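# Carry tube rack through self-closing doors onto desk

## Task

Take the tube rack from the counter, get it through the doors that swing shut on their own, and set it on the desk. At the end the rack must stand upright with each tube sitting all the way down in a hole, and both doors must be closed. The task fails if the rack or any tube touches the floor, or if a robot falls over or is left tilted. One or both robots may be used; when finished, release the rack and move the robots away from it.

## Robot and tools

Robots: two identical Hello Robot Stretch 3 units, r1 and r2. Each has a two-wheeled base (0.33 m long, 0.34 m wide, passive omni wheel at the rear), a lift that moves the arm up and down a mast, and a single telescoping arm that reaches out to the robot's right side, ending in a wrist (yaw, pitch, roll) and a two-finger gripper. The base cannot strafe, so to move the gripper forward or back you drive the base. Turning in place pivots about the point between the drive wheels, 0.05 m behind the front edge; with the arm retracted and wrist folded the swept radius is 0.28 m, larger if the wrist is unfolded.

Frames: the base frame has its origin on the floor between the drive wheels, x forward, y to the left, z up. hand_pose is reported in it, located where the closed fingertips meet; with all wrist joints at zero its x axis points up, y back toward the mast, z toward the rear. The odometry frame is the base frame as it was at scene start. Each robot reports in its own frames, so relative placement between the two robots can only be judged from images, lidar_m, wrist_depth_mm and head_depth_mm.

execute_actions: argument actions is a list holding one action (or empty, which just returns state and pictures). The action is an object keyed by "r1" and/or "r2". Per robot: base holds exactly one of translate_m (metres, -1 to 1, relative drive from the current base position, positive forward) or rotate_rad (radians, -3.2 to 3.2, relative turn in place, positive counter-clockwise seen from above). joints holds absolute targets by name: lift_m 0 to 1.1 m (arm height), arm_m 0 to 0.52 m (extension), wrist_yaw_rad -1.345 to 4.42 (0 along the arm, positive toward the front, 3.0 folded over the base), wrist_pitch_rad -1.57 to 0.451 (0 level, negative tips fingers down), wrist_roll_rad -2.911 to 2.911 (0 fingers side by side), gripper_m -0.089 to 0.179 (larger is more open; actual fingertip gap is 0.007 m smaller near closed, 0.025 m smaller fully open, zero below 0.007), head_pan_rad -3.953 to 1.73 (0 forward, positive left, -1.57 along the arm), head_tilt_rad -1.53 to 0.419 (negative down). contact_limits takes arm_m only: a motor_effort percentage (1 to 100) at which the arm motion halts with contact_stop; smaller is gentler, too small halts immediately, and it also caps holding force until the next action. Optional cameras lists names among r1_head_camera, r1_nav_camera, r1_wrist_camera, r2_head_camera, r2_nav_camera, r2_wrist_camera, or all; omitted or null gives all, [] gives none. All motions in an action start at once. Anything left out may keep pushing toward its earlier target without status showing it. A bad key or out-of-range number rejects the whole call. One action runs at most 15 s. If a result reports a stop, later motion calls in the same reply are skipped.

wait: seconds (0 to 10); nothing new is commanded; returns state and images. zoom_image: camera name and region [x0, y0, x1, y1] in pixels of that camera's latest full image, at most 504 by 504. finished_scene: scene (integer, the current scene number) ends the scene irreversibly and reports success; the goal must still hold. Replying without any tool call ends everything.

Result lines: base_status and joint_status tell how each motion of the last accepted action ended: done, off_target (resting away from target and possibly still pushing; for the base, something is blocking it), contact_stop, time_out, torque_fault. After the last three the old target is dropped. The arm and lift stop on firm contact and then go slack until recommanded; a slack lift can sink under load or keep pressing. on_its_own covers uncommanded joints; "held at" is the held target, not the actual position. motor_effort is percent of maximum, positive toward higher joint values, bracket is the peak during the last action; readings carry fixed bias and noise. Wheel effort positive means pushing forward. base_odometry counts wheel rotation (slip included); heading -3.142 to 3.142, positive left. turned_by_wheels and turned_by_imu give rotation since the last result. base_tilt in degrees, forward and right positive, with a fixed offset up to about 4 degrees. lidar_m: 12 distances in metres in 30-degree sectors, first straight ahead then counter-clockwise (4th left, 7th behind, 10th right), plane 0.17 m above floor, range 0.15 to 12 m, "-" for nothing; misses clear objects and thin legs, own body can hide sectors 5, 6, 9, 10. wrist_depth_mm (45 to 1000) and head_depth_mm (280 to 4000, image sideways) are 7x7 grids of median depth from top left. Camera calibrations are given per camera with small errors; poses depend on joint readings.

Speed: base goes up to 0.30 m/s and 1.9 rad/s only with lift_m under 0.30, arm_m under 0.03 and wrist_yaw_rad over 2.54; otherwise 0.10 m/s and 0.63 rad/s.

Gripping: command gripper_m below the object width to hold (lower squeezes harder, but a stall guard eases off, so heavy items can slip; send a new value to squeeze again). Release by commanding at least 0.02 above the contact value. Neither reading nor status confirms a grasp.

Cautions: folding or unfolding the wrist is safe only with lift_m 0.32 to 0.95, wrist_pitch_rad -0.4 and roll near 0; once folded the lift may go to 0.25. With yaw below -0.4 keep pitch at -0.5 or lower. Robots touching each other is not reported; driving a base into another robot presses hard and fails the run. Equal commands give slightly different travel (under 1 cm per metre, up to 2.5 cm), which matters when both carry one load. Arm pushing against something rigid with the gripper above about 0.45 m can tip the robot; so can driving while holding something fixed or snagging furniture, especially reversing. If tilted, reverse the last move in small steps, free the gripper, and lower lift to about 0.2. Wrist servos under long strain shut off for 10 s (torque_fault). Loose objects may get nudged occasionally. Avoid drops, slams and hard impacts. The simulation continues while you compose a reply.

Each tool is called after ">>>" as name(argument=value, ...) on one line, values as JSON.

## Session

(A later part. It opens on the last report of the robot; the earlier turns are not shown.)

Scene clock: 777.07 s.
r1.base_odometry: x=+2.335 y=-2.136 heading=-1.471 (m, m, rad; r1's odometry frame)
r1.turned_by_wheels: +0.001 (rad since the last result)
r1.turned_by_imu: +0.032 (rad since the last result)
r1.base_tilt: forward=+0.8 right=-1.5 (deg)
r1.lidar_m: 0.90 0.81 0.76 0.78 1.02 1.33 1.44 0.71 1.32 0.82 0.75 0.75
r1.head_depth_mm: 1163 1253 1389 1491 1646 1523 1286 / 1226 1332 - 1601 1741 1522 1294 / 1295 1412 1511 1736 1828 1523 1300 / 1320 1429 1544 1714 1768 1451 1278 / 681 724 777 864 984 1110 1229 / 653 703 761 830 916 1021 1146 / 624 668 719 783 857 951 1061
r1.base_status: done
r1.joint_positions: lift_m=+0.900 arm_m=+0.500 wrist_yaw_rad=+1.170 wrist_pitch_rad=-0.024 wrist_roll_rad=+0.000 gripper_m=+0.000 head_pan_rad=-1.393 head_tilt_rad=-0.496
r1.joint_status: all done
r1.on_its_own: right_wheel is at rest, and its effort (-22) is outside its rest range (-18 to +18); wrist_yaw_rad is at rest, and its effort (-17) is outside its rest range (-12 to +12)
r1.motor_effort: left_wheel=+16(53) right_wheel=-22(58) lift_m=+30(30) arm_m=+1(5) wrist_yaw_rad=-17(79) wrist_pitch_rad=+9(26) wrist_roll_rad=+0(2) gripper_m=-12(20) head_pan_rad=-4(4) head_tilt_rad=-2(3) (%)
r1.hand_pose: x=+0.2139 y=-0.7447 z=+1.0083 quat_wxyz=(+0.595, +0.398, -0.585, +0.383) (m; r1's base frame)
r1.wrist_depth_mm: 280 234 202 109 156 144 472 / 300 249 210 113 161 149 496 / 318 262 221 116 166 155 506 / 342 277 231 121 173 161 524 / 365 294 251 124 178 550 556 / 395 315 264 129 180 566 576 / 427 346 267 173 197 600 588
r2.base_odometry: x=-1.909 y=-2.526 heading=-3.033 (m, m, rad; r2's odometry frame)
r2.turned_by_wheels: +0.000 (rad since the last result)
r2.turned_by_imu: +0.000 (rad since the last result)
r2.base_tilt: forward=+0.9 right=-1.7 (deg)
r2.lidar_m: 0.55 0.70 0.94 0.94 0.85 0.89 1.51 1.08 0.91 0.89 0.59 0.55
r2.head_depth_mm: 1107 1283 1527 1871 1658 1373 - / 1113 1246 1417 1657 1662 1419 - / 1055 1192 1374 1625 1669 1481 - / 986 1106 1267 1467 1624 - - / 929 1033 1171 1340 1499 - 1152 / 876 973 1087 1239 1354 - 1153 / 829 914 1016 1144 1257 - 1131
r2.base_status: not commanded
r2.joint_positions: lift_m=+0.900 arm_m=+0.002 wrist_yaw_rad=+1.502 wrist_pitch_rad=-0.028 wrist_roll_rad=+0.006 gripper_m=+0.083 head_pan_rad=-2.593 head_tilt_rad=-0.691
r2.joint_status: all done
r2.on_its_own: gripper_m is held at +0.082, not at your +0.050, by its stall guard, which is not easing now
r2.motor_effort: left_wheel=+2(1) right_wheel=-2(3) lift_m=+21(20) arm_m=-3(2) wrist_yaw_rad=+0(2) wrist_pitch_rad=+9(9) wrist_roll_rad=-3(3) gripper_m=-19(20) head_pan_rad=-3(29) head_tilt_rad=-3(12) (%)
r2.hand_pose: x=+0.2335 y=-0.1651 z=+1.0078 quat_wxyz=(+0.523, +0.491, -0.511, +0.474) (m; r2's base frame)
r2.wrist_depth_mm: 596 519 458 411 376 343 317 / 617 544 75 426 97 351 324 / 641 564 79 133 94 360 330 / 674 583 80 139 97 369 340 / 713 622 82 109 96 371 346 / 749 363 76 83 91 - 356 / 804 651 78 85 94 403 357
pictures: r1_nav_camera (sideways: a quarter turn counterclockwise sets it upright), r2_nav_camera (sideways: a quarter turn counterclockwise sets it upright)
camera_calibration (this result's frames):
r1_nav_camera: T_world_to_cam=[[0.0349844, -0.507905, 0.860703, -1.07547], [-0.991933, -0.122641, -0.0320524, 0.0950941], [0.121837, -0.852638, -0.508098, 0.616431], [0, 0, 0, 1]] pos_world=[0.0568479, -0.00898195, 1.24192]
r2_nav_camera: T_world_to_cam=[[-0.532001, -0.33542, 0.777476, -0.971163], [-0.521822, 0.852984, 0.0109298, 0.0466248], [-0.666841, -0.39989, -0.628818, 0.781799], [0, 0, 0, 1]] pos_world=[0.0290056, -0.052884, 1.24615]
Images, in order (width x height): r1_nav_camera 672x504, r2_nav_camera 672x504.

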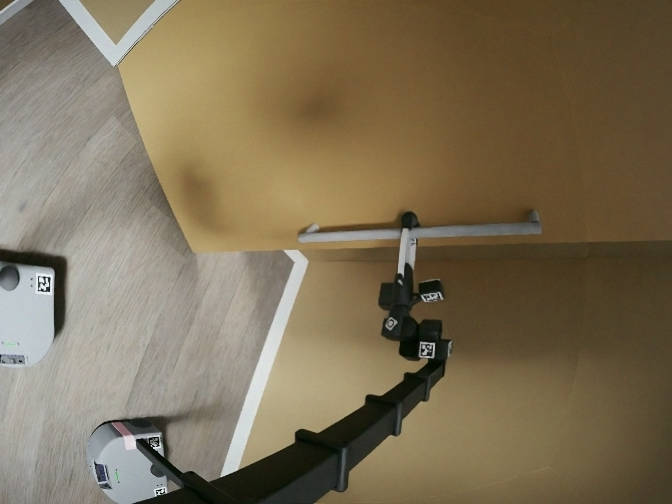

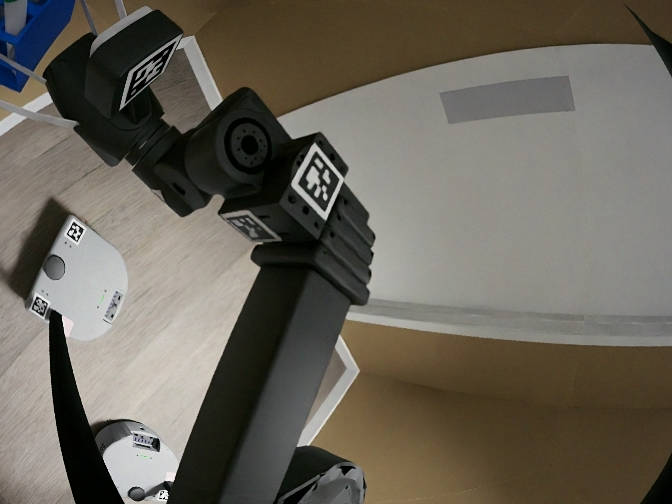

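>>> execute_actions(actions=[{"r1":{"base":{"translate_m":-0.04},"joints":{"arm_m":0.42}}}], cameras=["r1_wrist_camera"])

>>> execute_actions(actions=[{"r1":{"base":{"translate_m":-0.04},"joints":{"arm_m":0.34}}}], cameras=["r1_wrist_camera","r1_nav_camera"])

Scene clock: 782.40 s.
r1.base_odometry: x=+2.331 y=-2.096 heading=-1.470 (m, m, rad; r1's odometry frame)
r1.turned_by_wheels: +0.000 (rad since the last result)
r1.turned_by_imu: -0.001 (rad since the last result)
r1.base_tilt: forward=+0.8 right=-1.6 (deg)
r1.lidar_m: 0.94 0.83 0.78 0.80 1.05 1.30 1.40 0.68 1.31 0.75 0.71 0.73
r1.head_depth_mm: 1146 1238 - 1470 1626 1519 1291 / 1208 1307 1413 1617 1734 1518 1288 / 1281 1391 1484 1754 1808 1537 1302 / 1340 1446 1566 1780 1820 1464 1247 / 625 667 715 792 883 1019 1164 / 590 649 702 773 855 956 1080 / 579 622 674 735 808 899 1010
r1.base_status: done
r1.joint_positions: lift_m=+0.900 arm_m=+0.421 wrist_yaw_rad=+1.145 wrist_pitch_rad=-0.025 wrist_roll_rad=+0.000 gripper_m=+0.000 head_pan_rad=-1.393 head_tilt_rad=-0.496
r1.joint_status: all done
r1.motor_effort: left_wheel=+6(28) right_wheel=-8(37) lift_m=+30(30) arm_m=-9(9) wrist_yaw_rad=+4(30) wrist_pitch_rad=+9(9) wrist_roll_rad=+0(0) gripper_m=-9(14) head_pan_rad=-4(4) head_tilt_rad=-3(3) (%)
r1.hand_pose: x=+0.2113 y=-0.6712 z=+1.0082 quat_wxyz=(+0.599, +0.390, -0.589, +0.376) (m; r1's base frame)
r1.wrist_depth_mm: 320 257 209 108 156 138 554 / 344 271 219 111 160 144 573 / 371 288 232 116 166 148 595 / 401 304 242 121 173 155 622 / 438 327 267 124 176 162 653 / 484 349 284 130 179 171 676 / 539 385 281 138 199 434 701
r2.base_odometry: x=-1.909 y=-2.526 heading=-3.033 (m, m, rad; r2's odometry frame)
r2.turned_by_wheels: +0.000 (rad since the last result)
r2.turned_by_imu: +0.000 (rad since the last result)
r2.base_tilt: forward=+1.0 right=-1.7 (deg)
r2.lidar_m: 0.55 0.69 1.29 0.87 0.82 0.87 1.51 1.08 0.91 0.90 0.59 0.55
r2.head_depth_mm: 1108 1280 1529 1876 1661 1375 - / 1108 1250 1416 1665 1658 1417 - / 1052 1195 1376 1617 1659 1487 - / 988 1109 1259 1468 1626 - - / 928 1034 1165 1343 1507 - 1147 / 877 973 1088 1240 1357 - 1153 / 830 912 1019 1144 1250 - 1133
r2.base_status: not commanded
r2.joint_positions: lift_m=+0.900 arm_m=+0.002 wrist_yaw_rad=+1.502 wrist_pitch_rad=-0.028 wrist_roll_rad=+0.006 gripper_m=+0.083 head_pan_rad=-2.593 head_tilt_rad=-0.691
r2.joint_status: not commanded
r2.on_its_own: gripper_m is held at +0.082, not at your +0.050, by its stall guard, which is not easing now
r2.motor_effort: left_wheel=+2(2) right_wheel=-3(2) lift_m=+21(20) arm_m=-2(2) wrist_yaw_rad=-1(2) wrist_pitch_rad=+10(10) wrist_roll_rad=-3(3) gripper_m=-20(19) head_pan_rad=-2(3) head_tilt_rad=-3(3) (%)
r2.hand_pose: x=+0.2335 y=-0.1651 z=+1.0078 quat_wxyz=(+0.523, +0.491, -0.511, +0.474) (m; r2's base frame)
r2.wrist_depth_mm: 593 521 458 414 377 343 317 / 617 535 75 421 97 352 322 / 642 560 79 134 94 362 329 / 669 574 80 139 97 371 337 / 710 614 82 109 96 370 344 / 754 362 76 83 92 - 354 / 814 653 78 85 94 402 357
pictures: r1_wrist_camera
camera_calibration (this result's frames):
r1_wrist_camera: T_world_to_cam=[[-0.44338, -0.895768, -0.0318404, -0.478425], [-0.213117, 0.139858, -0.966965, 1.13816], [0.870629, -0.421948, -0.252914, -0.049214], [0, 0, 0, 1]] pos_world=[0.0732848, -0.608505, 1.07288]
Images, in order (width x height): r1_wrist_camera 644x364.

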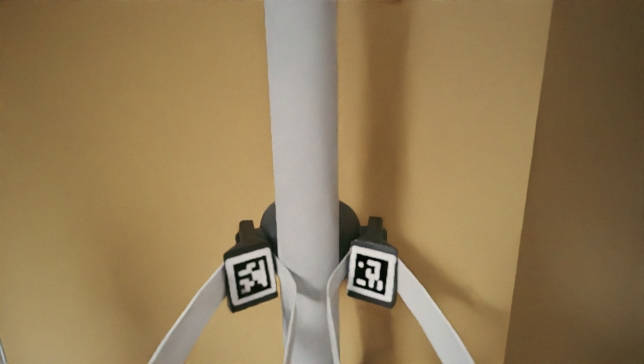

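Scene clock: 784.20 s.
r1.base_odometry: x=+2.327 y=-2.056 heading=-1.470 (m, m, rad; r1's odometry frame)
r1.turned_by_wheels: +0.000 (rad since the last result)
r1.turned_by_imu: +0.000 (rad since the last result)
r1.base_tilt: forward=+0.7 right=-1.3 (deg)
r1.lidar_m: 0.98 0.85 0.80 0.82 1.07 1.27 1.37 0.65 1.29 0.68 0.66 0.69
r1.head_depth_mm: 1127 1218 1293 1487 1606 1514 1292 / 1191 1299 1392 - 1696 1520 1297 / 1263 1381 1492 - 1805 1532 1298 / 1342 1472 1597 1824 1835 1463 1220 / 569 608 660 731 795 921 1058 / 494 562 630 708 778 875 1000 / 525 567 615 676 748 835 948
r1.base_status: done
r1.joint_positions: lift_m=+0.900 arm_m=+0.341 wrist_yaw_rad=+1.143 wrist_pitch_rad=-0.026 wrist_roll_rad=+0.000 gripper_m=+0.000 head_pan_rad=-1.393 head_tilt_rad=-0.496
r1.joint_status: all done
r1.motor_effort: left_wheel=+4(21) right_wheel=-6(30) lift_m=+30(30) arm_m=-10(12) wrist_yaw_rad=+6(21) wrist_pitch_rad=+9(10) wrist_roll_rad=+0(0) gripper_m=-10(13) head_pan_rad=-5(4) head_tilt_rad=-2(2) (%)
r1.hand_pose: x=+0.2111 y=-0.5917 z=+1.0079 quat_wxyz=(+0.600, +0.390, -0.590, +0.375) (m; r1's base frame)
r1.wrist_depth_mm: 417 296 225 108 154 133 618 / 451 313 239 112 160 136 645 / 497 336 250 117 166 141 663 / 544 358 262 121 171 147 697 / 624 388 292 125 173 153 723 / 695 425 317 130 175 160 737 / 778 484 308 140 194 167 775
r2.base_odometry: x=-1.909 y=-2.526 heading=-3.033 (m, m, rad; r2's odometry frame)
r2.turned_by_wheels: +0.000 (rad since the last result)
r2.turned_by_imu: +0.000 (rad since the last result)
r2.base_tilt: forward=+1.0 right=-1.6 (deg)
r2.lidar_m: 0.55 0.69 1.30 0.80 0.78 0.81 1.51 1.08 0.90 0.89 0.59 0.55
r2.head_depth_mm: 1105 1285 1525 1867 1662 1378 - / 1109 1243 1414 1666 1662 1414 - / 1055 1189 1372 1621 1665 1488 - / 988 1110 1265 1467 1618 - - / 927 1034 1167 1346 1497 - 1149 / 875 973 1084 1234 1356 - 1154 / 830 916 1018 1143 1257 - 1128
r2.base_status: not commanded
r2.joint_positions: lift_m=+0.900 arm_m=+0.002 wrist_yaw_rad=+1.502 wrist_pitch_rad=-0.028 wrist_roll_rad=+0.006 gripper_m=+0.083 head_pan_rad=-2.593 head_tilt_rad=-0.691
r2.joint_status: not commanded
r2.on_its_own: gripper_m is held at +0.082, not at your +0.050, by its stall guard, which is not easing now
r2.motor_effort: left_wheel=+2(2) right_wheel=-3(3) lift_m=+21(20) arm_m=-3(3) wrist_yaw_rad=+0(1) wrist_pitch_rad=+10(10) wrist_roll_rad=-3(3) gripper_m=-19(19) head_pan_rad=-3(3) head_tilt_rad=-4(4) (%)
r2.hand_pose: x=+0.2335 y=-0.1651 z=+1.0078 quat_wxyz=(+0.523, +0.491, -0.511, +0.474) (m; r2's base frame)
r2.wrist_depth_mm: 588 519 461 412 376 343 317 / 618 541 75 421 97 352 325 / 639 562 79 133 94 359 332 / 670 575 80 139 97 368 337 / 715 612 82 109 96 368 346 / 747 363 76 83 92 - 354 / 809 652 78 85 94 406 356
pictures: r1_nav_camera (sideways: a quarter turn counterclockwise sets it upright), r1_wrist_camera
camera_calibration (this result's frames):
r1_nav_camera: T_world_to_cam=[[0.0349845, -0.507905, 0.860703, -1.07547], [-0.991933, -0.122641, -0.0320524, 0.0950941], [0.121837, -0.852638, -0.508098, 0.616431], [0, 0, 0, 1]] pos_world=[0.0568479, -0.00898193, 1.24192]
r1_wrist_camera: T_world_to_cam=[[-0.445392, -0.894771, -0.0318083, -0.406368], [-0.213618, 0.140699, -0.966732, 1.12713], [0.869479, -0.42378, -0.253805, -0.0154524], [0, 0, 0, 1]] pos_world=[0.073218, -0.528741, 1.07279]
Images, in order (width x height): r1_nav_camera 672x504, r1_wrist_camera 644x364.

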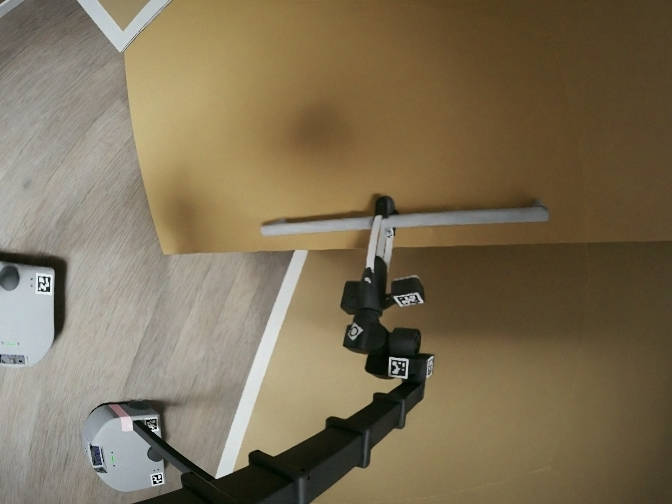

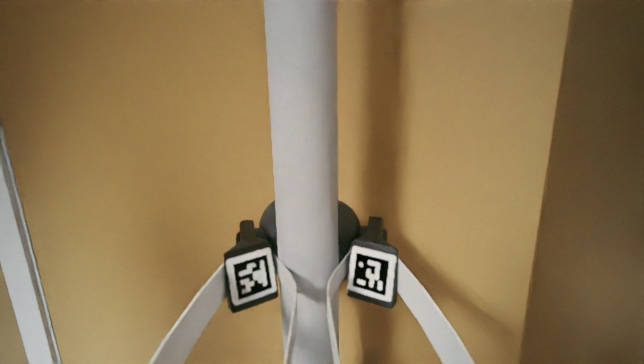

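Easy now. Continue.

>>> execute_actions(actions=[{"r1":{"base":{"translate_m":-0.03},"joints":{"arm_m":0.25}}}], cameras=["r1_wrist_camera"])

>>> execute_actions(actions=[{"r1":{"base":{"translate_m":-0.02},"joints":{"arm_m":0.17}}}], cameras=["r1_wrist_camera","r1_nav_camera","r2_nav_camera"])

Scene clock: 789.23 s.
r1.base_odometry: x=+2.324 y=-2.026 heading=-1.470 (m, m, rad; r1's odometry frame)
r1.turned_by_wheels: +0.000 (rad since the last result)
r1.turned_by_imu: -0.001 (rad since the last result)
r1.base_tilt: forward=+0.9 right=-1.5 (deg)
r1.lidar_m: 1.00 0.86 0.81 0.83 1.09 1.24 1.34 0.63 0.63 0.59 0.59 0.64
r1.head_depth_mm: 1118 1205 1314 - 1589 1516 1286 / 1178 1278 1396 1523 1726 1524 1293 / 1253 1356 1490 1610 1762 1529 1296 / 1324 1447 1606 - 1828 1497 1251 / 1287 535 577 622 693 795 924 / 467 495 505 575 680 778 890 / 449 497 546 600 668 752 858
r1.base_status: done
r1.joint_positions: lift_m=+0.900 arm_m=+0.251 wrist_yaw_rad=+1.130 wrist_pitch_rad=-0.026 wrist_roll_rad=+0.000 gripper_m=+0.000 head_pan_rad=-1.393 head_tilt_rad=-0.496
r1.joint_status: all done
r1.on_its_own: wrist_yaw_rad is at rest, and its effort (+16) is outside its rest range (-12 to +12)
r1.motor_effort: left_wheel=+1(18) right_wheel=-3(30) lift_m=+30(30) arm_m=-10(13) wrist_yaw_rad=+16(21) wrist_pitch_rad=+10(9) wrist_roll_rad=+0(0) gripper_m=-10(13) head_pan_rad=-4(4) head_tilt_rad=-2(2) (%)
r1.hand_pose: x=+0.2097 y=-0.5046 z=+1.0077 quat_wxyz=(+0.602, +0.387, -0.592, +0.371) (m; r1's base frame)
r1.wrist_depth_mm: 577 348 246 108 153 130 134 / 650 375 258 112 159 133 703 / 704 414 271 117 164 137 733 / 759 442 289 122 169 141 767 / 797 487 332 126 172 145 802 / 831 541 363 132 172 149 843 / 868 652 336 215 195 157 874
r2.base_odometry: x=-1.909 y=-2.526 heading=-3.033 (m, m, rad; r2's odometry frame)
r2.turned_by_wheels: +0.000 (rad since the last result)
r2.turned_by_imu: +0.000 (rad since the last result)
r2.base_tilt: forward=+0.9 right=-1.7 (deg)
r2.lidar_m: 0.55 0.70 1.29 0.75 0.76 0.77 1.52 1.08 0.91 0.90 0.59 0.55
r2.head_depth_mm: 1110 1285 1529 1857 1658 1370 - / 1113 1252 1415 1666 1660 1411 - / 1054 1191 1374 1627 1668 1485 - / 985 1106 1263 1469 1626 - - / 929 1036 1168 1334 1501 - 1151 / 877 970 1089 1244 1355 - 1151 / 833 913 1020 1143 1256 - 1132
r2.base_status: not commanded
r2.joint_positions: lift_m=+0.900 arm_m=+0.002 wrist_yaw_rad=+1.502 wrist_pitch_rad=-0.028 wrist_roll_rad=+0.006 gripper_m=+0.083 head_pan_rad=-2.593 head_tilt_rad=-0.691
r2.joint_status: not commanded
r2.on_its_own: gripper_m is held at +0.082, not at your +0.050, by its stall guard, which is not easing now
r2.motor_effort: left_wheel=+1(2) right_wheel=-2(2) lift_m=+20(20) arm_m=-3(2) wrist_yaw_rad=-1(2) wrist_pitch_rad=+9(9) wrist_roll_rad=-3(3) gripper_m=-19(19) head_pan_rad=-3(2) head_tilt_rad=-4(4) (%)
r2.hand_pose: x=+0.2335 y=-0.1651 z=+1.0078 quat_wxyz=(+0.523, +0.491, -0.511, +0.474) (m; r2's base frame)
r2.wrist_depth_mm: 590 524 461 413 374 342 319 / 609 540 75 422 97 351 324 / 648 557 79 133 94 361 332 / 670 584 80 139 97 368 337 / 703 624 82 109 96 370 347 / 759 362 76 83 92 - 353 / 812 655 78 85 94 401 356
pictures: r1_wrist_camera
camera_calibration (this result's frames):
r1_wrist_camera: T_world_to_cam=[[-0.456568, -0.889121, -0.0317799, -0.323908], [-0.212517, 0.143676, -0.966537, 1.11547], [0.863934, -0.434536, -0.254551, 0.0190727], [0, 0, 0, 1]] pos_world=[0.0726939, -0.439972, 1.07271]
Images, in order (width x height): r1_wrist_camera 644x364.

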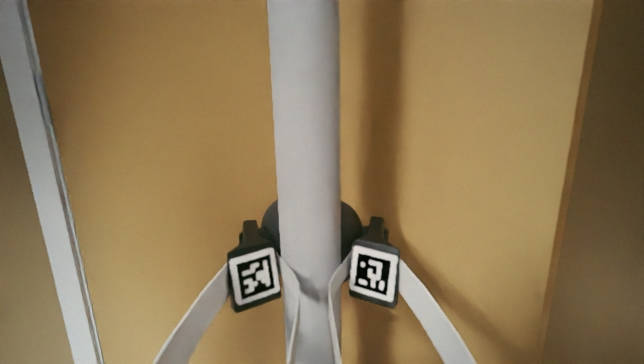

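Scene clock: 791.03 s.
r1.base_odometry: x=+2.322 y=-2.006 heading=-1.470 (m, m, rad; r1's odometry frame)
r1.turned_by_wheels: +0.000 (rad since the last result)
r1.turned_by_imu: +0.000 (rad since the last result)
r1.base_tilt: forward=+0.8 right=-1.4 (deg)
r1.lidar_m: 1.01 0.87 0.82 0.84 1.10 1.23 1.32 0.62 0.61 0.51 0.51 0.59
r1.head_depth_mm: 1107 1194 1299 1408 - 1498 1290 / 1169 1264 1389 1503 - 1493 1297 / 1242 1349 1487 1625 - 1498 1295 / 1311 1435 1582 1740 - 1536 1278 / 1328 1420 507 550 618 683 801 / 403 438 476 508 550 652 780 / 387 374 417 520 591 665 764
r1.base_status: done
r1.joint_positions: lift_m=+0.900 arm_m=+0.171 wrist_yaw_rad=+1.126 wrist_pitch_rad=-0.027 wrist_roll_rad=+0.000 gripper_m=+0.000 head_pan_rad=-1.393 head_tilt_rad=-0.496
r1.joint_status: all done
r1.on_its_own: wrist_yaw_rad is at rest, and its effort (+19) is outside its rest range (-12 to +12)
r1.motor_effort: left_wheel=-1(12) right_wheel=-1(19) lift_m=+30(30) arm_m=-11(12) wrist_yaw_rad=+19(20) wrist_pitch_rad=+10(10) wrist_roll_rad=+0(0) gripper_m=-10(11) head_pan_rad=-4(4) head_tilt_rad=-2(3) (%)
r1.hand_pose: x=+0.2093 y=-0.4255 z=+1.0075 quat_wxyz=(+0.603, +0.386, -0.592, +0.369) (m; r1's base frame)
r1.wrist_depth_mm: 719 438 269 108 155 127 113 / 767 476 288 112 159 130 118 / 769 517 302 117 164 133 125 / 812 591 322 123 169 137 814 / 851 676 377 126 171 141 854 / 882 746 429 132 170 145 907 / 939 899 375 219 194 148 967
r2.base_odometry: x=-1.909 y=-2.526 heading=-3.033 (m, m, rad; r2's odometry frame)
r2.turned_by_wheels: +0.000 (rad since the last result)
r2.turned_by_imu: +0.000 (rad since the last result)
r2.base_tilt: forward=+1.0 right=-1.7 (deg)
r2.lidar_m: 0.55 0.69 1.30 0.72 0.75 0.75 1.51 1.08 0.91 0.89 0.59 0.55
r2.head_depth_mm: 1108 1286 1525 1865 1664 1371 - / 1113 1248 1426 1670 1663 1413 - / 1054 1191 1370 1619 1669 1485 - / 988 1109 1260 1472 1623 - - / 927 1036 1168 1341 1499 - 1151 / 876 972 1089 1237 1353 - 1151 / 832 914 1015 1148 1253 - 1130
r2.base_status: not commanded
r2.joint_positions: lift_m=+0.900 arm_m=+0.002 wrist_yaw_rad=+1.502 wrist_pitch_rad=-0.028 wrist_roll_rad=+0.006 gripper_m=+0.083 head_pan_rad=-2.593 head_tilt_rad=-0.691
r2.joint_status: not commanded
r2.on_its_own: gripper_m is held at +0.082, not at your +0.050, by its stall guard, which is not easing now
r2.motor_effort: left_wheel=+2(2) right_wheel=-3(3) lift_m=+20(20) arm_m=-3(2) wrist_yaw_rad=-2(1) wrist_pitch_rad=+9(10) wrist_roll_rad=-3(4) gripper_m=-19(19) head_pan_rad=-3(3) head_tilt_rad=-4(3) (%)
r2.hand_pose: x=+0.2335 y=-0.1651 z=+1.0078 quat_wxyz=(+0.523, +0.491, -0.511, +0.474) (m; r2's base frame)
r2.wrist_depth_mm: 588 522 460 414 376 343 318 / 620 538 75 421 98 351 323 / 642 562 79 134 94 358 331 / 675 577 80 139 97 367 339 / 702 617 82 109 96 370 346 / 751 361 76 83 92 - 356 / 816 655 78 85 94 403 357
pictures: r1_nav_camera (sideways: a quarter turn counterclockwise sets it upright), r1_wrist_camera, r2_nav_camera (sideways: a quarter turn counterclockwise sets it upright)
camera_calibration (this result's frames):
r1_nav_camera: T_world_to_cam=[[0.0349844, -0.507905, 0.860703, -1.07547], [-0.991933, -0.122641, -0.0320524, 0.0950942], [0.121837, -0.852638, -0.508098, 0.616431], [0, 0, 0, 1]] pos_world=[0.0568479, -0.00898195, 1.24192]
r1_wrist_camera: T_world_to_cam=[[-0.459857, -0.887425, -0.031756, -0.252385], [-0.212606, 0.144751, -0.966357, 1.10414], [0.862166, -0.437635, -0.255236, 0.0535083], [0, 0, 0, 1]] pos_world=[0.0725517, -0.360381, 1.07263]
r2_nav_camera: T_world_to_cam=[[-0.532007, -0.33541, 0.777476, -0.971163], [-0.521808, 0.852993, 0.0109298, 0.0466247], [-0.666848, -0.399878, -0.628818, 0.781799], [0, 0, 0, 1]] pos_world=[0.0290047, -0.0528844, 1.24615]
Images, in order (width x height): r1_nav_camera 672x504, r1_wrist_camera 644x364, r2_nav_camera 672x504.

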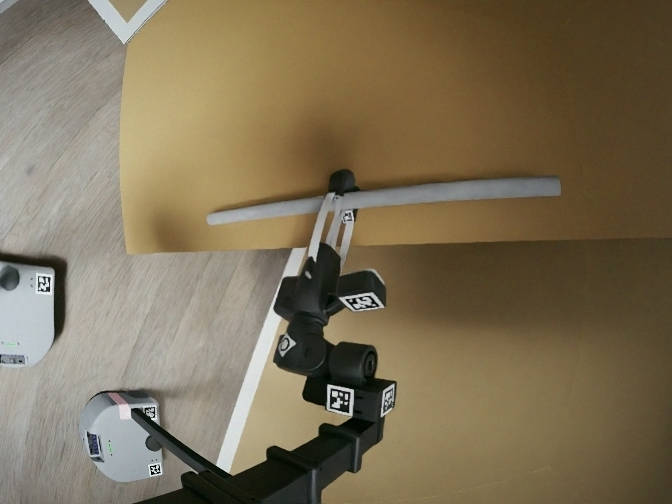

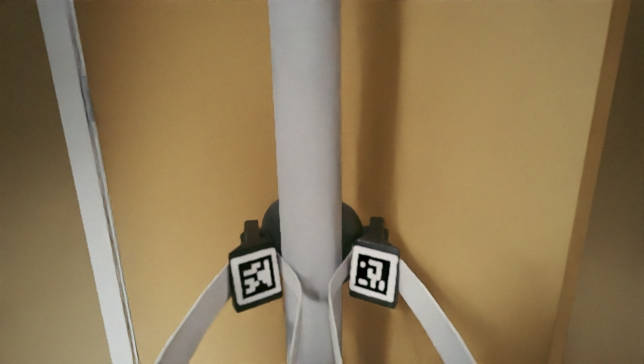

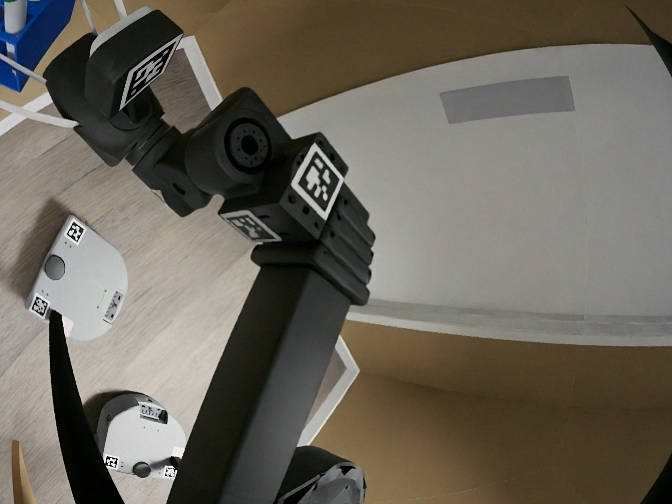

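>>> execute_actions(actions=[{"r1":{"joints":{"arm_m":0.08,"head_pan_rad":-0.8}},"r2":{"joints":{"head_pan_rad":1.5,"head_tilt_rad":-0.6}}}], cameras=["r1_nav_camera","r2_nav_camera"])

Scene clock: 796.20 s.
r1.base_odometry: x=+2.322 y=-2.006 heading=-1.469 (m, m, rad; r1's odometry frame)
r1.turned_by_wheels: +0.000 (rad since the last result)
r1.turned_by_imu: -0.001 (rad since the last result)
r1.base_tilt: forward=+0.9 right=-1.4 (deg)
r1.lidar_m: 1.00 0.87 0.82 0.84 1.11 1.22 1.32 0.62 0.61 0.45 0.43 0.52
r1.head_depth_mm: 345 309 333 375 429 558 628 / 362 393 429 473 544 583 668 / 380 414 455 506 567 649 758 / 400 438 486 542 616 711 841 / 423 466 520 586 672 788 947 / 449 498 558 637 740 881 1083 / 478 534 605 696 820 996 1242
r1.base_status: not commanded
r1.joint_positions: lift_m=+0.900 arm_m=+0.081 wrist_yaw_rad=+1.031 wrist_pitch_rad=-0.026 wrist_roll_rad=+0.000 gripper_m=+0.000 head_pan_rad=-0.807 head_tilt_rad=-0.496
r1.joint_status: all done
r1.on_its_own: wrist_yaw_rad is held at +1.034, not at your +1.150, by its stall guard, which is not easing now
r1.motor_effort: left_wheel=+1(8) right_wheel=-7(17) lift_m=+30(30) arm_m=-8(15) wrist_yaw_rad=+2(44) wrist_pitch_rad=+9(10) wrist_roll_rad=+0(0) gripper_m=-9(13) head_pan_rad=+5(49) head_tilt_rad=-3(2) (%)
r1.hand_pose: x=+0.1978 y=-0.3568 z=+1.0077 quat_wxyz=(+0.620, +0.357, -0.610, +0.340) (m; r1's base frame)
r1.wrist_depth_mm: 720 426 267 106 153 125 111 / 741 461 279 110 157 129 115 / 777 517 299 114 162 132 120 / 801 574 318 119 167 135 135 / 826 655 368 123 169 140 - / 870 724 418 128 168 143 - / 900 914 370 214 193 148 -
r2.base_odometry: x=-1.909 y=-2.526 heading=-3.033 (m, m, rad; r2's odometry frame)
r2.turned_by_wheels: +0.000 (rad since the last result)
r2.turned_by_imu: +0.000 (rad since the last result)
r2.base_tilt: forward=+1.0 right=-1.8 (deg)
r2.lidar_m: 0.55 0.69 1.29 0.71 0.75 0.75 1.51 1.08 0.91 0.89 0.59 0.55
r2.head_depth_mm: 3816 - 1320 1429 1600 1455 1217 / 3929 - 3489 2373 1743 1451 1220 / - - 3503 2349 1811 1457 1215 / - - 3493 2376 1806 1455 1218 / - - 3467 2390 1754 1417 1224 / - 643 797 1657 1751 - - / 849 1444 766 1993 1912 - -
r2.base_status: not commanded
r2.joint_positions: lift_m=+0.900 arm_m=+0.002 wrist_yaw_rad=+1.502 wrist_pitch_rad=-0.028 wrist_roll_rad=+0.006 gripper_m=+0.083 head_pan_rad=+1.493 head_tilt_rad=-0.606
r2.joint_status: all done
r2.on_its_own: gripper_m is held at +0.082, not at your +0.050, by its stall guard, which is not easing now
r2.motor_effort: left_wheel=+1(1) right_wheel=-2(2) lift_m=+20(21) arm_m=-3(2) wrist_yaw_rad=-1(1) wrist_pitch_rad=+10(9) wrist_roll_rad=-4(3) gripper_m=-19(19) head_pan_rad=+2(36) head_tilt_rad=+2(11) (%)
r2.hand_pose: x=+0.2335 y=-0.1651 z=+1.0078 quat_wxyz=(+0.523, +0.491, -0.511, +0.474) (m; r2's base frame)
r2.wrist_depth_mm: 584 521 459 412 374 343 316 / 615 544 75 424 97 350 321 / 638 559 79 133 94 361 330 / 666 577 80 139 97 368 340 / 706 614 82 109 96 371 346 / 759 361 76 83 92 - 353 / 809 661 78 85 94 401 356
pictures: r1_nav_camera (sideways: a quarter turn counterclockwise sets it upright), r2_nav_camera (sideways: a quarter turn counterclockwise sets it upright)
camera_calibration (this result's frames):
r1_nav_camera: T_world_to_cam=[[0.310191, -0.403698, 0.860703, -1.07715], [-0.758364, -0.651043, -0.0320524, 0.0936694], [0.573294, -0.642783, -0.508098, 0.613677], [0, 0, 0, 1]] pos_world=[0.0533405, 0.0206, 1.24192]
r2_nav_camera: T_world_to_cam=[[0.0350839, 0.559451, 0.82812, -1.04064], [0.996842, -0.0786597, 0.0109081, 0.0373879], [0.0712422, 0.825122, -0.560444, 0.688347], [0, 0, 0, 1]] pos_world=[-0.0497995, 0.01716, 1.24715]
Images, in order (width x height): r1_nav_camera 672x504, r2_nav_camera 672x504.

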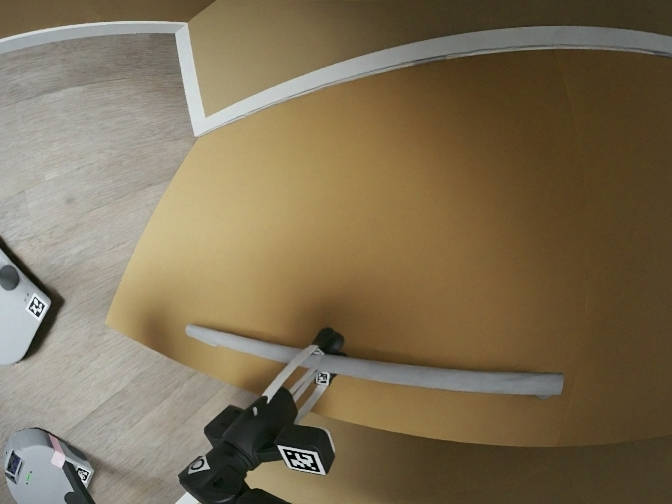

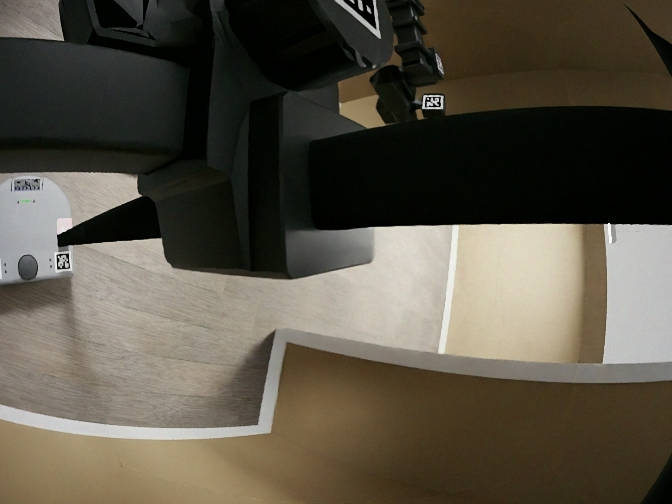

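>>> execute_actions(actions=[{"r2":{"base":{"translate_m":-0.2}}}], cameras=[])

>>> execute_actions(actions=[{"r2":{"base":{"rotate_rad":1.5},"joints":{"head_pan_rad":0,"head_tilt_rad":-0.7}}}], cameras=["r1_nav_camera","r2_nav_camera"])

Scene clock: 803.23 s.
r1.base_odometry: x=+2.322 y=-2.006 heading=-1.469 (m, m, rad; r1's odometry frame)
r1.turned_by_wheels: +0.000 (rad since the last result)
r1.turned_by_imu: -0.001 (rad since the last result)
r1.base_tilt: forward=+0.9 right=-1.5 (deg)
r1.lidar_m: 1.00 0.87 0.82 0.84 1.10 1.22 1.32 0.48 1.27 0.45 0.43 0.52
r1.head_depth_mm: 345 309 333 375 429 559 628 / 362 392 429 473 543 584 668 / 380 414 455 505 569 648 756 / 401 438 485 543 615 712 842 / 423 467 519 585 673 788 947 / 449 498 559 636 740 882 1087 / 478 533 603 695 819 999 1240
r1.base_status: not commanded
r1.joint_positions: lift_m=+0.900 arm_m=+0.081 wrist_yaw_rad=+1.031 wrist_pitch_rad=-0.026 wrist_roll_rad=+0.000 gripper_m=+0.000 head_pan_rad=-0.807 head_tilt_rad=-0.496
r1.joint_status: not commanded
r1.on_its_own: wrist_yaw_rad is held at +1.034, not at your +1.150, by its stall guard, which is not easing now
r1.motor_effort: left_wheel=+1(1) right_wheel=-7(7) lift_m=+30(30) arm_m=-8(9) wrist_yaw_rad=+2(2) wrist_pitch_rad=+10(10) wrist_roll_rad=+0(0) gripper_m=-11(10) head_pan_rad=+4(4) head_tilt_rad=-2(2) (%)
r1.hand_pose: x=+0.1978 y=-0.3568 z=+1.0077 quat_wxyz=(+0.620, +0.357, -0.610, +0.340) (m; r1's base frame)
r1.wrist_depth_mm: 716 429 266 106 153 126 111 / 746 467 283 110 158 128 115 / 792 505 298 114 161 132 119 / 810 572 320 119 167 135 135 / 839 651 370 123 170 140 991 / 855 737 422 128 168 143 - / 897 875 371 215 193 146 -
r2.base_odometry: x=-1.710 y=-2.504 heading=-3.033 (m, m, rad; r2's odometry frame)
r2.turned_by_wheels: +0.000 (rad since the last result)
r2.turned_by_imu: -0.001 (rad since the last result)
r2.base_tilt: forward=+1.0 right=-1.7 (deg)
r2.lidar_m: 0.74 0.93 1.38 0.69 0.66 0.65 1.38 1.00 0.92 0.84 0.79 0.73
r2.head_depth_mm: 3894 - 3497 2385 1741 1453 1217 / - - 3509 2371 1796 1457 1220 / 576 - 3069 2275 1751 1458 1224 / 626 723 757 873 1049 1318 1219 / 1037 1234 736 1734 1748 1456 1213 / 1347 1514 531 1973 1871 - - / 1417 1585 472 2051 1917 - -
r2.base_status: done
r2.joint_positions: lift_m=+0.900 arm_m=+0.002 wrist_yaw_rad=+1.502 wrist_pitch_rad=-0.028 wrist_roll_rad=+0.006 gripper_m=+0.083 head_pan_rad=+1.493 head_tilt_rad=-0.606
r2.joint_status: not commanded
r2.on_its_own: gripper_m is held at +0.082, not at your +0.050, by its stall guard, which is not easing now
r2.motor_effort: left_wheel=+1(2) right_wheel=-3(7) lift_m=+20(20) arm_m=-3(3) wrist_yaw_rad=-2(1) wrist_pitch_rad=+10(10) wrist_roll_rad=-3(4) gripper_m=-20(20) head_pan_rad=+4(2) head_tilt_rad=+2(2) (%)
r2.hand_pose: x=+0.2335 y=-0.1651 z=+1.0078 quat_wxyz=(+0.523, +0.491, -0.511, +0.474) (m; r2's base frame)
r2.wrist_depth_mm: 848 760 664 600 548 498 461 / 890 774 74 607 98 510 474 / 934 808 78 133 93 520 479 / 975 840 80 141 96 531 492 / - 885 81 109 96 533 500 / - 505 76 83 91 - 511 / - 957 78 85 94 583 514
pictures: none
No camera images: the call's "cameras" was empty. Leave "cameras" out to get every camera's image.

Scene clock: 806.60 s.
r1.base_odometry: x=+2.322 y=-2.006 heading=-1.469 (m, m, rad; r1's odometry frame)
r1.turned_by_wheels: +0.000 (rad since the last result)
r1.turned_by_imu: -0.001 (rad since the last result)
r1.base_tilt: forward=+0.8 right=-1.6 (deg)
r1.lidar_m: 1.00 0.87 0.82 0.84 1.10 1.22 0.62 0.61 1.27 0.45 0.43 0.52
r1.head_depth_mm: 344 309 333 375 429 558 628 / 362 392 428 473 544 584 668 / 380 414 455 505 569 649 755 / 400 439 485 542 616 711 843 / 424 467 519 586 671 786 947 / 449 498 558 637 738 878 1085 / 478 533 603 695 819 999 1242
r1.base_status: not commanded
r1.joint_positions: lift_m=+0.900 arm_m=+0.081 wrist_yaw_rad=+1.031 wrist_pitch_rad=-0.026 wrist_roll_rad=+0.000 gripper_m=+0.000 head_pan_rad=-0.807 head_tilt_rad=-0.496
r1.joint_status: not commanded
r1.on_its_own: wrist_yaw_rad is held at +1.034, not at your +1.150, by its stall guard, which is not easing now
r1.motor_effort: left_wheel=+1(1) right_wheel=-8(8) lift_m=+30(30) arm_m=-9(9) wrist_yaw_rad=+2(1) wrist_pitch_rad=+10(10) wrist_roll_rad=+0(0) gripper_m=-10(9) head_pan_rad=+5(5) head_tilt_rad=-2(2) (%)
r1.hand_pose: x=+0.1978 y=-0.3568 z=+1.0077 quat_wxyz=(+0.620, +0.357, -0.610, +0.340) (m; r1's base frame)
r1.wrist_depth_mm: 733 426 268 106 152 125 111 / 740 466 282 110 157 128 115 / 775 506 296 114 162 132 120 / 799 569 317 119 167 135 135 / 826 637 363 123 170 139 975 / 870 728 417 128 169 144 - / 893 888 372 214 193 147 -
r2.base_odometry: x=-1.710 y=-2.504 heading=-1.533 (m, m, rad; r2's odometry frame)
r2.turned_by_wheels: +1.500 (rad since the last result)
r2.turned_by_imu: +1.479 (rad since the last result)
r2.base_tilt: forward=+1.0 right=-1.6 (deg)
r2.lidar_m: 0.69 0.62 0.65 1.36 1.03 0.92 0.85 0.82 0.73 0.73 0.88 1.38
r2.head_depth_mm: 3883 - 2839 2094 1610 1277 1144 / - - 2869 2105 1659 1372 1173 / 571 644 749 1958 1570 1340 1173 / 655 702 789 995 1350 1345 1172 / 1186 1329 621 1924 1663 1380 1149 / 1371 1529 488 2036 1667 1383 1031 / 1439 1625 438 2037 1673 1378 1030
r2.base_status: done
r2.joint_positions: lift_m=+0.900 arm_m=+0.002 wrist_yaw_rad=+1.502 wrist_pitch_rad=-0.028 wrist_roll_rad=+0.006 gripper_m=+0.083 head_pan_rad=+0.007 head_tilt_rad=-0.691
r2.joint_status: all done
r2.on_its_own: gripper_m is held at +0.082, not at your +0.050, by its stall guard, which is not easing now
r2.motor_effort: left_wheel=-2(4) right_wheel=+3(7) lift_m=+20(20) arm_m=-3(2) wrist_yaw_rad=+0(2) wrist_pitch_rad=+9(9) wrist_roll_rad=-3(3) gripper_m=-19(19) head_pan_rad=-2(31) head_tilt_rad=-3(13) (%)
r2.hand_pose: x=+0.2335 y=-0.1651 z=+1.0078 quat_wxyz=(+0.523, +0.491, -0.511, +0.474) (m; r2's base frame)
r2.wrist_depth_mm: - - 880 - - - 978 / - - 75 - 98 - - / 387 520 79 133 94 - - / - - 80 139 97 - - / - - 82 109 96 - - / - - 76 83 92 - - / - - 78 85 94 - -
pictures: r1_nav_camera (sideways: a quarter turn counterclockwise sets it upright), r2_nav_camera (sideways: a quarter turn counterclockwise sets it upright)
camera_calibration (this result's frames):
r1_nav_camera: T_world_to_cam=[[0.310191, -0.403699, 0.860703, -1.07715], [-0.758364, -0.651043, -0.0320524, 0.0936694], [0.573294, -0.642783, -0.508098, 0.613677], [0, 0, 0, 1]] pos_world=[0.0533405, 0.0206, 1.24192]
r2_nav_camera: T_world_to_cam=[[0.628835, 0.0131163, 0.777428, -0.978182], [0.00734375, -0.999913, 0.0109298, 0.0433969], [0.777504, -0.00116378, -0.628877, 0.773065], [0, 0, 0, 1]] pos_world=[0.013735, 0.0571229, 1.24615]
Images, in order (width x height): r1_nav_camera 672x504, r2_nav_camera 672x504.

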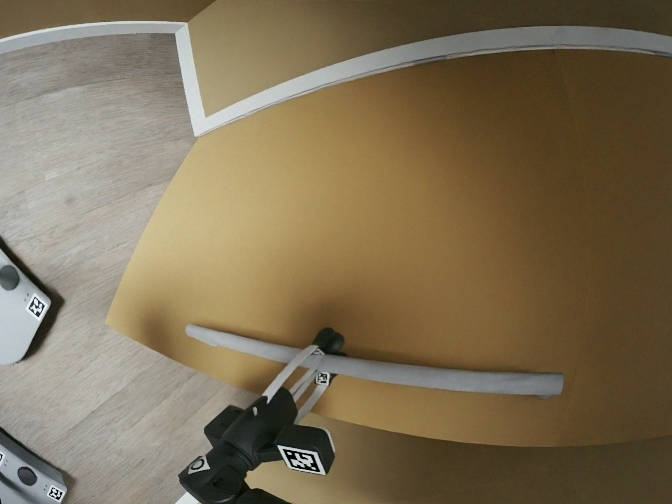

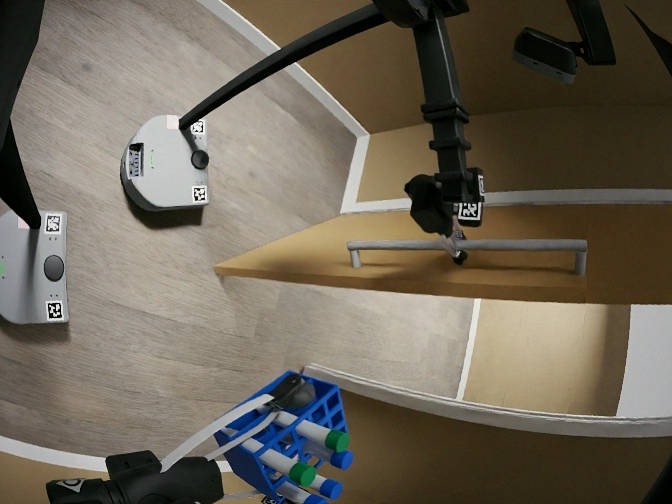

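>>> execute_actions(actions=[{"r1":{"joints":{"arm_m":0.0}},"r2":{"base":{"rotate_rad":-0.45}}}], cameras=["r2_nav_camera"])

Scene clock: 813.07 s.
r1.base_odometry: x=+2.322 y=-2.006 heading=-1.470 (m, m, rad; r1's odometry frame)
r1.turned_by_wheels: +0.000 (rad since the last result)
r1.turned_by_imu: -0.002 (rad since the last result)
r1.base_tilt: forward=+0.9 right=-1.5 (deg)
r1.lidar_m: 0.99 0.87 0.82 0.84 1.10 1.23 0.57 0.55 1.27 1.30 0.35 0.45
r1.head_depth_mm: 285 304 330 361 399 446 - / 303 - 357 303 340 398 499 / 316 344 378 421 464 549 625 / 336 368 409 457 520 602 712 / 360 397 443 501 578 681 829 / 387 431 485 555 650 787 984 / 418 469 536 624 746 926 1213
r1.base_status: not commanded
r1.joint_positions: lift_m=+0.900 arm_m=+0.001 wrist_yaw_rad=+1.006 wrist_pitch_rad=-0.026 wrist_roll_rad=+0.000 gripper_m=+0.000 head_pan_rad=-0.807 head_tilt_rad=-0.496
r1.joint_status: all done
r1.on_its_own: wrist_yaw_rad is held at +1.034, not at your +1.150, by its stall guard, which is still easing
r1.motor_effort: left_wheel=-3(3) right_wheel=+2(9) lift_m=+30(30) arm_m=-11(13) wrist_yaw_rad=+23(23) wrist_pitch_rad=+10(9) wrist_roll_rad=+0(0) gripper_m=-11(11) head_pan_rad=+5(5) head_tilt_rad=-2(2) (%)
r1.hand_pose: x=+0.1944 y=-0.2825 z=+1.0078 quat_wxyz=(+0.624, +0.349, -0.615, +0.333) (m; r1's base frame)
r1.wrist_depth_mm: 737 518 289 106 153 124 105 / 771 579 306 110 158 128 109 / 784 649 327 114 165 131 114 / 813 746 347 119 169 134 118 / 852 835 414 122 169 138 123 / 878 894 475 128 167 141 140 / 923 954 397 219 194 145 -
r2.base_odometry: x=-1.710 y=-2.504 heading=-1.983 (m, m, rad; r2's odometry frame)
r2.turned_by_wheels: -0.450 (rad since the last result)
r2.turned_by_imu: -0.444 (rad since the last result)
r2.base_tilt: forward=+1.0 right=-1.7 (deg)
r2.lidar_m: 1.38 0.67 0.62 0.65 1.37 1.00 0.92 0.84 0.79 0.73 0.74 0.93
r2.head_depth_mm: 1174 1318 1510 1730 1609 1282 1150 / 1167 1310 1498 1758 1658 1376 1175 / 1165 1306 1494 1750 1657 1380 1171 / 3991 - 2745 2028 1662 1378 1175 / - - 2891 2109 1666 1378 1179 / 3993 - 2877 2115 1667 1347 1179 / 3961 - 2867 2111 1028 1338 1178
r2.base_status: done
r2.joint_positions: lift_m=+0.900 arm_m=+0.002 wrist_yaw_rad=+1.502 wrist_pitch_rad=-0.028 wrist_roll_rad=+0.006 gripper_m=+0.083 head_pan_rad=+0.007 head_tilt_rad=-0.691
r2.joint_status: not commanded
r2.on_its_own: gripper_m is held at +0.082, not at your +0.050, by its stall guard, which is not easing now
r2.motor_effort: left_wheel=+2(4) right_wheel=-3(6) lift_m=+20(20) arm_m=-2(2) wrist_yaw_rad=-1(1) wrist_pitch_rad=+10(9) wrist_roll_rad=-3(3) gripper_m=-19(19) head_pan_rad=-1(2) head_tilt_rad=-3(3) (%)
r2.hand_pose: x=+0.2335 y=-0.1651 z=+1.0078 quat_wxyz=(+0.523, +0.491, -0.511, +0.474) (m; r2's base frame)
r2.wrist_depth_mm: - - - - - 795 578 / - - 74 - - 782 576 / - - 78 131 92 795 573 / - - 80 138 96 808 575 / - - 81 109 95 759 579 / - - 76 83 91 - 579 / 597 - 78 85 94 813 547
pictures: r2_nav_camera (sideways: a quarter turn counterclockwise sets it upright)
camera_calibration (this result's frames):
r2_nav_camera: T_world_to_cam=[[0.628878, 0.0130969, 0.777394, -0.978137], [0.00731309, -0.999914, 0.0109298, 0.0433971], [0.777469, -0.00118834, -0.62892, 0.773121], [0, 0, 0, 1]] pos_world=[0.0137337, 0.0571226, 1.24615]
Images, in order (width x height): r2_nav_camera 672x504.

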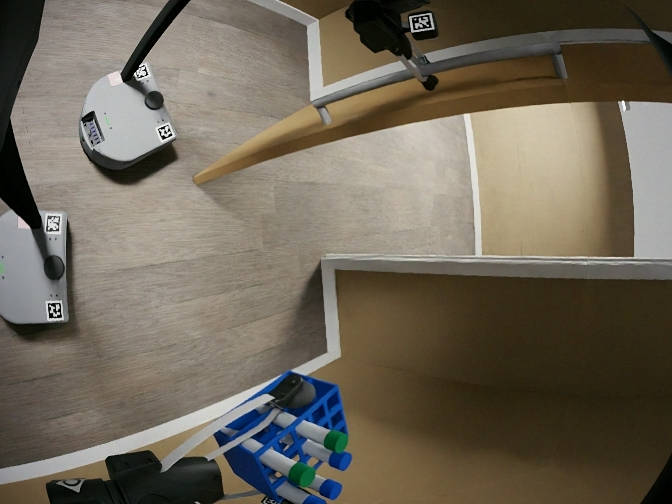

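>>> execute_actions(actions=[{"r2":{"base":{"rotate_rad":0.6}}}], cameras=[])

>>> execute_actions(actions=[{"r2":{"base":{"translate_m":0.3}}}], cameras=[])

>>> execute_actions(actions=[{"r2":{"base":{"rotate_rad":-0.35}}}], cameras=["r2_nav_camera"])

Scene clock: 818.97 s.
r1.base_odometry: x=+2.322 y=-2.006 heading=-1.470 (m, m, rad; r1's odometry frame)
r1.turned_by_wheels: +0.000 (rad since the last result)
r1.turned_by_imu: -0.001 (rad since the last result)
r1.base_tilt: forward=+0.9 right=-1.5 (deg)
r1.lidar_m: 0.99 0.87 0.82 0.84 1.10 1.23 0.64 0.61 1.27 1.30 0.35 0.45
r1.head_depth_mm: 286 303 332 363 402 448 - / 305 328 354 302 342 401 498 / 318 346 380 422 466 552 630 / 338 371 410 460 521 605 716 / 362 399 445 504 581 685 833 / 388 432 487 558 654 786 983 / 419 471 536 626 747 929 1213
r1.base_status: not commanded
r1.joint_positions: lift_m=+0.900 arm_m=+0.001 wrist_yaw_rad=+0.986 wrist_pitch_rad=-0.026 wrist_roll_rad=+0.000 gripper_m=+0.000 head_pan_rad=-0.807 head_tilt_rad=-0.496
r1.joint_status: not commanded
r1.on_its_own: wrist_yaw_rad is held at +0.989, not at your +1.150, by its stall guard, which is not easing now
r1.motor_effort: left_wheel=-1(1) right_wheel=-5(5) lift_m=+30(29) arm_m=-9(9) wrist_yaw_rad=+2(2) wrist_pitch_rad=+10(10) wrist_roll_rad=+0(0) gripper_m=-10(10) head_pan_rad=+4(5) head_tilt_rad=-2(2) (%)
r1.hand_pose: x=+0.1916 y=-0.2867 z=+1.0078 quat_wxyz=(+0.628, +0.343, -0.618, +0.326) (m; r1's base frame)
r1.wrist_depth_mm: 738 480 282 106 152 124 108 / 761 527 295 110 157 127 112 / 771 587 312 114 162 130 116 / 797 664 331 119 167 134 121 / 859 771 389 123 168 137 138 / 880 878 457 128 167 141 - / 916 902 387 216 193 144 -
r2.base_odometry: x=-1.710 y=-2.504 heading=-1.383 (m, m, rad; r2's odometry frame)
r2.turned_by_wheels: +0.600 (rad since the last result)
r2.turned_by_imu: +0.591 (rad since the last result)
r2.base_tilt: forward=+0.9 right=-1.7 (deg)
r2.lidar_m: 0.67 0.62 1.36 1.26 0.97 0.84 0.85 0.77 0.73 0.75 0.99 1.38
r2.head_depth_mm: - - 2841 2101 1606 1278 1147 / - - 2845 2098 1660 1376 1171 / 652 672 712 880 1199 1307 1173 / 1346 1487 1511 1926 1662 1375 1170 / 1443 1594 610 2062 1672 1381 1076 / 1548 1700 497 2052 1673 1382 1029 / 1498 1586 449 1900 1672 1377 1030
r2.base_status: done
r2.joint_positions: lift_m=+0.900 arm_m=+0.002 wrist_yaw_rad=+1.502 wrist_pitch_rad=-0.028 wrist_roll_rad=+0.006 gripper_m=+0.083 head_pan_rad=+0.007 head_tilt_rad=-0.691
r2.joint_status: not commanded
r2.on_its_own: gripper_m is held at +0.082, not at your +0.050, by its stall guard, which is not easing now
r2.motor_effort: left_wheel=-2(4) right_wheel=+3(7) lift_m=+20(20) arm_m=-2(2) wrist_yaw_rad=-2(2) wrist_pitch_rad=+9(10) wrist_roll_rad=-3(3) gripper_m=-19(19) head_pan_rad=-3(4) head_tilt_rad=-3(4) (%)
r2.hand_pose: x=+0.2335 y=-0.1651 z=+1.0078 quat_wxyz=(+0.523, +0.491, -0.511, +0.474) (m; r2's base frame)
r2.wrist_depth_mm: - - 837 - - - 936 / 418 - 72 - 97 - 944 / 409 512 76 133 94 - 973 / - - 79 139 97 - 982 / - - 80 109 96 - - / - - 76 83 92 - - / - - 78 85 94 - -
pictures: none
No camera images: the call's "cameras" was empty. Leave "cameras" out to get every camera's image.

Scene clock: 822.93 s.
r1.base_odometry: x=+2.322 y=-2.006 heading=-1.470 (m, m, rad; r1's odometry frame)
r1.turned_by_wheels: +0.000 (rad since the last result)
r1.turned_by_imu: -0.001 (rad since the last result)
r1.base_tilt: forward=+0.8 right=-1.6 (deg)
r1.lidar_m: 0.98 0.87 0.82 0.84 1.11 1.22 1.32 0.36 0.38 1.30 0.35 0.45
r1.head_depth_mm: 286 304 332 363 401 448 - / 305 328 354 303 342 401 499 / 317 346 380 422 466 552 629 / 338 370 410 460 523 605 717 / 362 398 446 504 579 684 830 / 388 432 487 557 655 787 987 / 420 472 537 625 747 925 1211
r1.base_status: not commanded
r1.joint_positions: lift_m=+0.900 arm_m=+0.001 wrist_yaw_rad=+0.986 wrist_pitch_rad=-0.026 wrist_roll_rad=+0.000 gripper_m=+0.000 head_pan_rad=-0.807 head_tilt_rad=-0.496
r1.joint_status: not commanded
r1.on_its_own: wrist_yaw_rad is held at +0.989, not at your +1.150, by its stall guard, which is not easing now
r1.motor_effort: left_wheel=-1(1) right_wheel=-5(5) lift_m=+30(30) arm_m=-9(9) wrist_yaw_rad=+3(3) wrist_pitch_rad=+9(10) wrist_roll_rad=+0(0) gripper_m=-10(11) head_pan_rad=+5(4) head_tilt_rad=-2(2) (%)
r1.hand_pose: x=+0.1916 y=-0.2867 z=+1.0078 quat_wxyz=(+0.628, +0.343, -0.618, +0.326) (m; r1's base frame)
r1.wrist_depth_mm: 730 479 280 106 152 124 107 / 769 539 296 110 157 127 112 / 785 587 312 115 162 130 116 / 788 663 336 119 167 134 121 / 845 757 397 123 169 137 138 / 892 871 444 129 167 141 - / 905 944 390 216 192 145 -
r2.base_odometry: x=-1.654 y=-2.799 heading=-1.383 (m, m, rad; r2's odometry frame)
r2.turned_by_wheels: +0.000 (rad since the last result)
r2.turned_by_imu: +0.001 (rad since the last result)
r2.base_tilt: forward=+1.0 right=-1.6 (deg)
r2.lidar_m: 0.38 0.39 0.38 1.25 1.25 1.19 1.13 0.91 0.87 0.89 1.18 1.14
r2.head_depth_mm: 3739 3990 2858 2096 1607 1279 1148 / 290 310 361 1886 1610 1378 1170 / 462 474 488 496 521 662 950 / 343 391 1077 491 1240 1347 1172 / 1159 1317 1511 1637 1618 1375 1173 / 1243 1420 1662 354 373 1379 1176 / 1309 1431 1559 1653 295 1314 1177
r2.base_status: done
r2.joint_positions: lift_m=+0.900 arm_m=+0.002 wrist_yaw_rad=+1.502 wrist_pitch_rad=-0.028 wrist_roll_rad=+0.006 gripper_m=+0.083 head_pan_rad=+0.007 head_tilt_rad=-0.691
r2.joint_status: not commanded
r2.on_its_own: gripper_m is held at +0.082, not at your +0.050, by its stall guard, which is not easing now
r2.motor_effort: left_wheel=-2(3) right_wheel=+2(6) lift_m=+21(20) arm_m=-2(2) wrist_yaw_rad=-1(2) wrist_pitch_rad=+10(10) wrist_roll_rad=-3(3) gripper_m=-20(19) head_pan_rad=-3(3) head_tilt_rad=-3(4) (%)
r2.hand_pose: x=+0.2335 y=-0.1651 z=+1.0078 quat_wxyz=(+0.523, +0.491, -0.511, +0.474) (m; r2's base frame)
r2.wrist_depth_mm: - - 364 - - - 726 / - - 75 - 98 - 746 / - - 79 133 94 - 747 / - 359 80 139 97 - 770 / - - 82 109 96 - 801 / - - 76 83 92 - 821 / - - 78 85 94 - 811
pictures: none
No camera images: the call's "cameras" was empty. Leave "cameras" out to get every camera's image.

Scene clock: 824.63 s.
r1.base_odometry: x=+2.322 y=-2.006 heading=-1.470 (m, m, rad; r1's odometry frame)
r1.turned_by_wheels: +0.000 (rad since the last result)
r1.turned_by_imu: +0.000 (rad since the last result)
r1.base_tilt: forward=+0.6 right=-1.4 (deg)
r1.lidar_m: 0.98 0.87 0.82 0.84 1.10 1.23 1.32 0.31 0.38 1.30 0.35 0.45
r1.head_depth_mm: 286 303 331 363 402 449 - / 304 329 355 302 342 401 498 / 318 346 380 421 467 552 629 / 338 371 410 460 522 605 717 / 362 399 445 504 581 683 829 / 389 432 487 557 654 786 988 / 420 471 537 625 747 928 1217
r1.base_status: not commanded
r1.joint_positions: lift_m=+0.900 arm_m=+0.001 wrist_yaw_rad=+0.986 wrist_pitch_rad=-0.026 wrist_roll_rad=+0.000 gripper_m=+0.000 head_pan_rad=-0.807 head_tilt_rad=-0.496
r1.joint_status: not commanded
r1.on_its_own: wrist_yaw_rad is held at +0.989, not at your +1.150, by its stall guard, which is not easing now
r1.motor_effort: left_wheel=-2(3) right_wheel=-7(11) lift_m=+30(30) arm_m=-9(9) wrist_yaw_rad=+2(2) wrist_pitch_rad=+9(9) wrist_roll_rad=+0(0) gripper_m=-10(10) head_pan_rad=+5(4) head_tilt_rad=-2(2) (%)
r1.hand_pose: x=+0.1916 y=-0.2867 z=+1.0078 quat_wxyz=(+0.628, +0.343, -0.618, +0.326) (m; r1's base frame)
r1.wrist_depth_mm: 731 479 278 106 152 124 108 / 753 530 294 110 156 127 112 / 788 580 314 114 161 130 116 / 821 663 334 119 167 134 121 / 856 752 393 123 168 137 138 / 869 859 449 128 167 141 - / 905 921 390 216 191 145 -
r2.base_odometry: x=-1.654 y=-2.799 heading=-1.733 (m, m, rad; r2's odometry frame)
r2.turned_by_wheels: -0.350 (rad since the last result)
r2.turned_by_imu: -0.345 (rad since the last result)
r2.base_tilt: forward=+1.0 right=-1.7 (deg)
r2.lidar_m: 0.38 0.38 0.38 0.47 1.33 1.20 1.13 1.10 0.88 0.87 0.94 1.14
r2.head_depth_mm: 3680 3937 2819 2020 1394 1279 1149 / 3741 - 2864 2092 1657 1378 1171 / 3817 - 2842 2100 1670 1373 1172 / 3881 - 2864 2111 1658 1376 1152 / 3891 3865 379 434 525 663 1129 / 289 322 430 565 970 1312 1179 / 495 984 1109 466 1623 1383 1178
r2.base_status: done
r2.joint_positions: lift_m=+0.900 arm_m=+0.002 wrist_yaw_rad=+1.502 wrist_pitch_rad=-0.028 wrist_roll_rad=+0.006 gripper_m=+0.083 head_pan_rad=+0.007 head_tilt_rad=-0.691
r2.joint_status: not commanded
r2.on_its_own: gripper_m is held at +0.082, not at your +0.050, by its stall guard, which is not easing now
r2.motor_effort: left_wheel=+2(14) right_wheel=-3(7) lift_m=+20(20) arm_m=-2(2) wrist_yaw_rad=-1(1) wrist_pitch_rad=+9(10) wrist_roll_rad=-3(3) gripper_m=-20(19) head_pan_rad=-2(3) head_tilt_rad=-3(3) (%)
r2.hand_pose: x=+0.2335 y=-0.1651 z=+1.0078 quat_wxyz=(+0.523, +0.491, -0.511, +0.474) (m; r2's base frame)
r2.wrist_depth_mm: 297 - - - 934 920 894 / 286 - 75 - 97 928 911 / 299 - 78 132 94 960 931 / 297 - 80 138 97 976 950 / 303 633 82 109 96 - 963 / 317 224 76 83 92 - 974 / - 543 78 85 94 - 891
pictures: r2_nav_camera (sideways: a quarter turn counterclockwise sets it upright)
camera_calibration (this result's frames):
r2_nav_camera: T_world_to_cam=[[0.628936, 0.01308, 0.777347, -0.978076], [0.00728639, -0.999914, 0.0109297, 0.0433973], [0.777423, -0.00121006, -0.628977, 0.773196], [0, 0, 0, 1]] pos_world=[0.0137311, 0.0571224, 1.24615]
Images, in order (width x height): r2_nav_camera 672x504.

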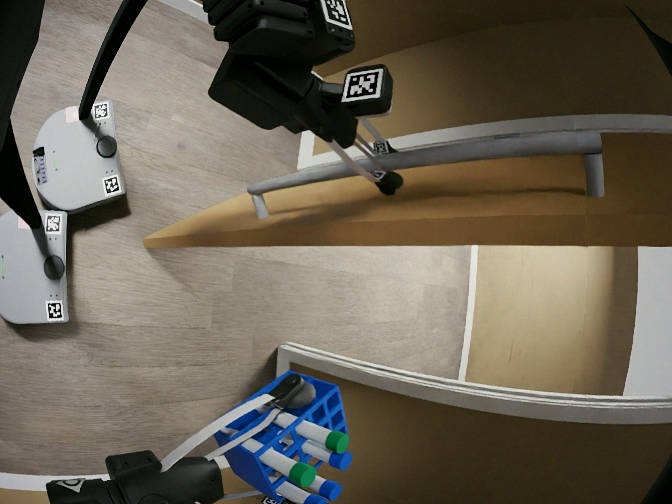

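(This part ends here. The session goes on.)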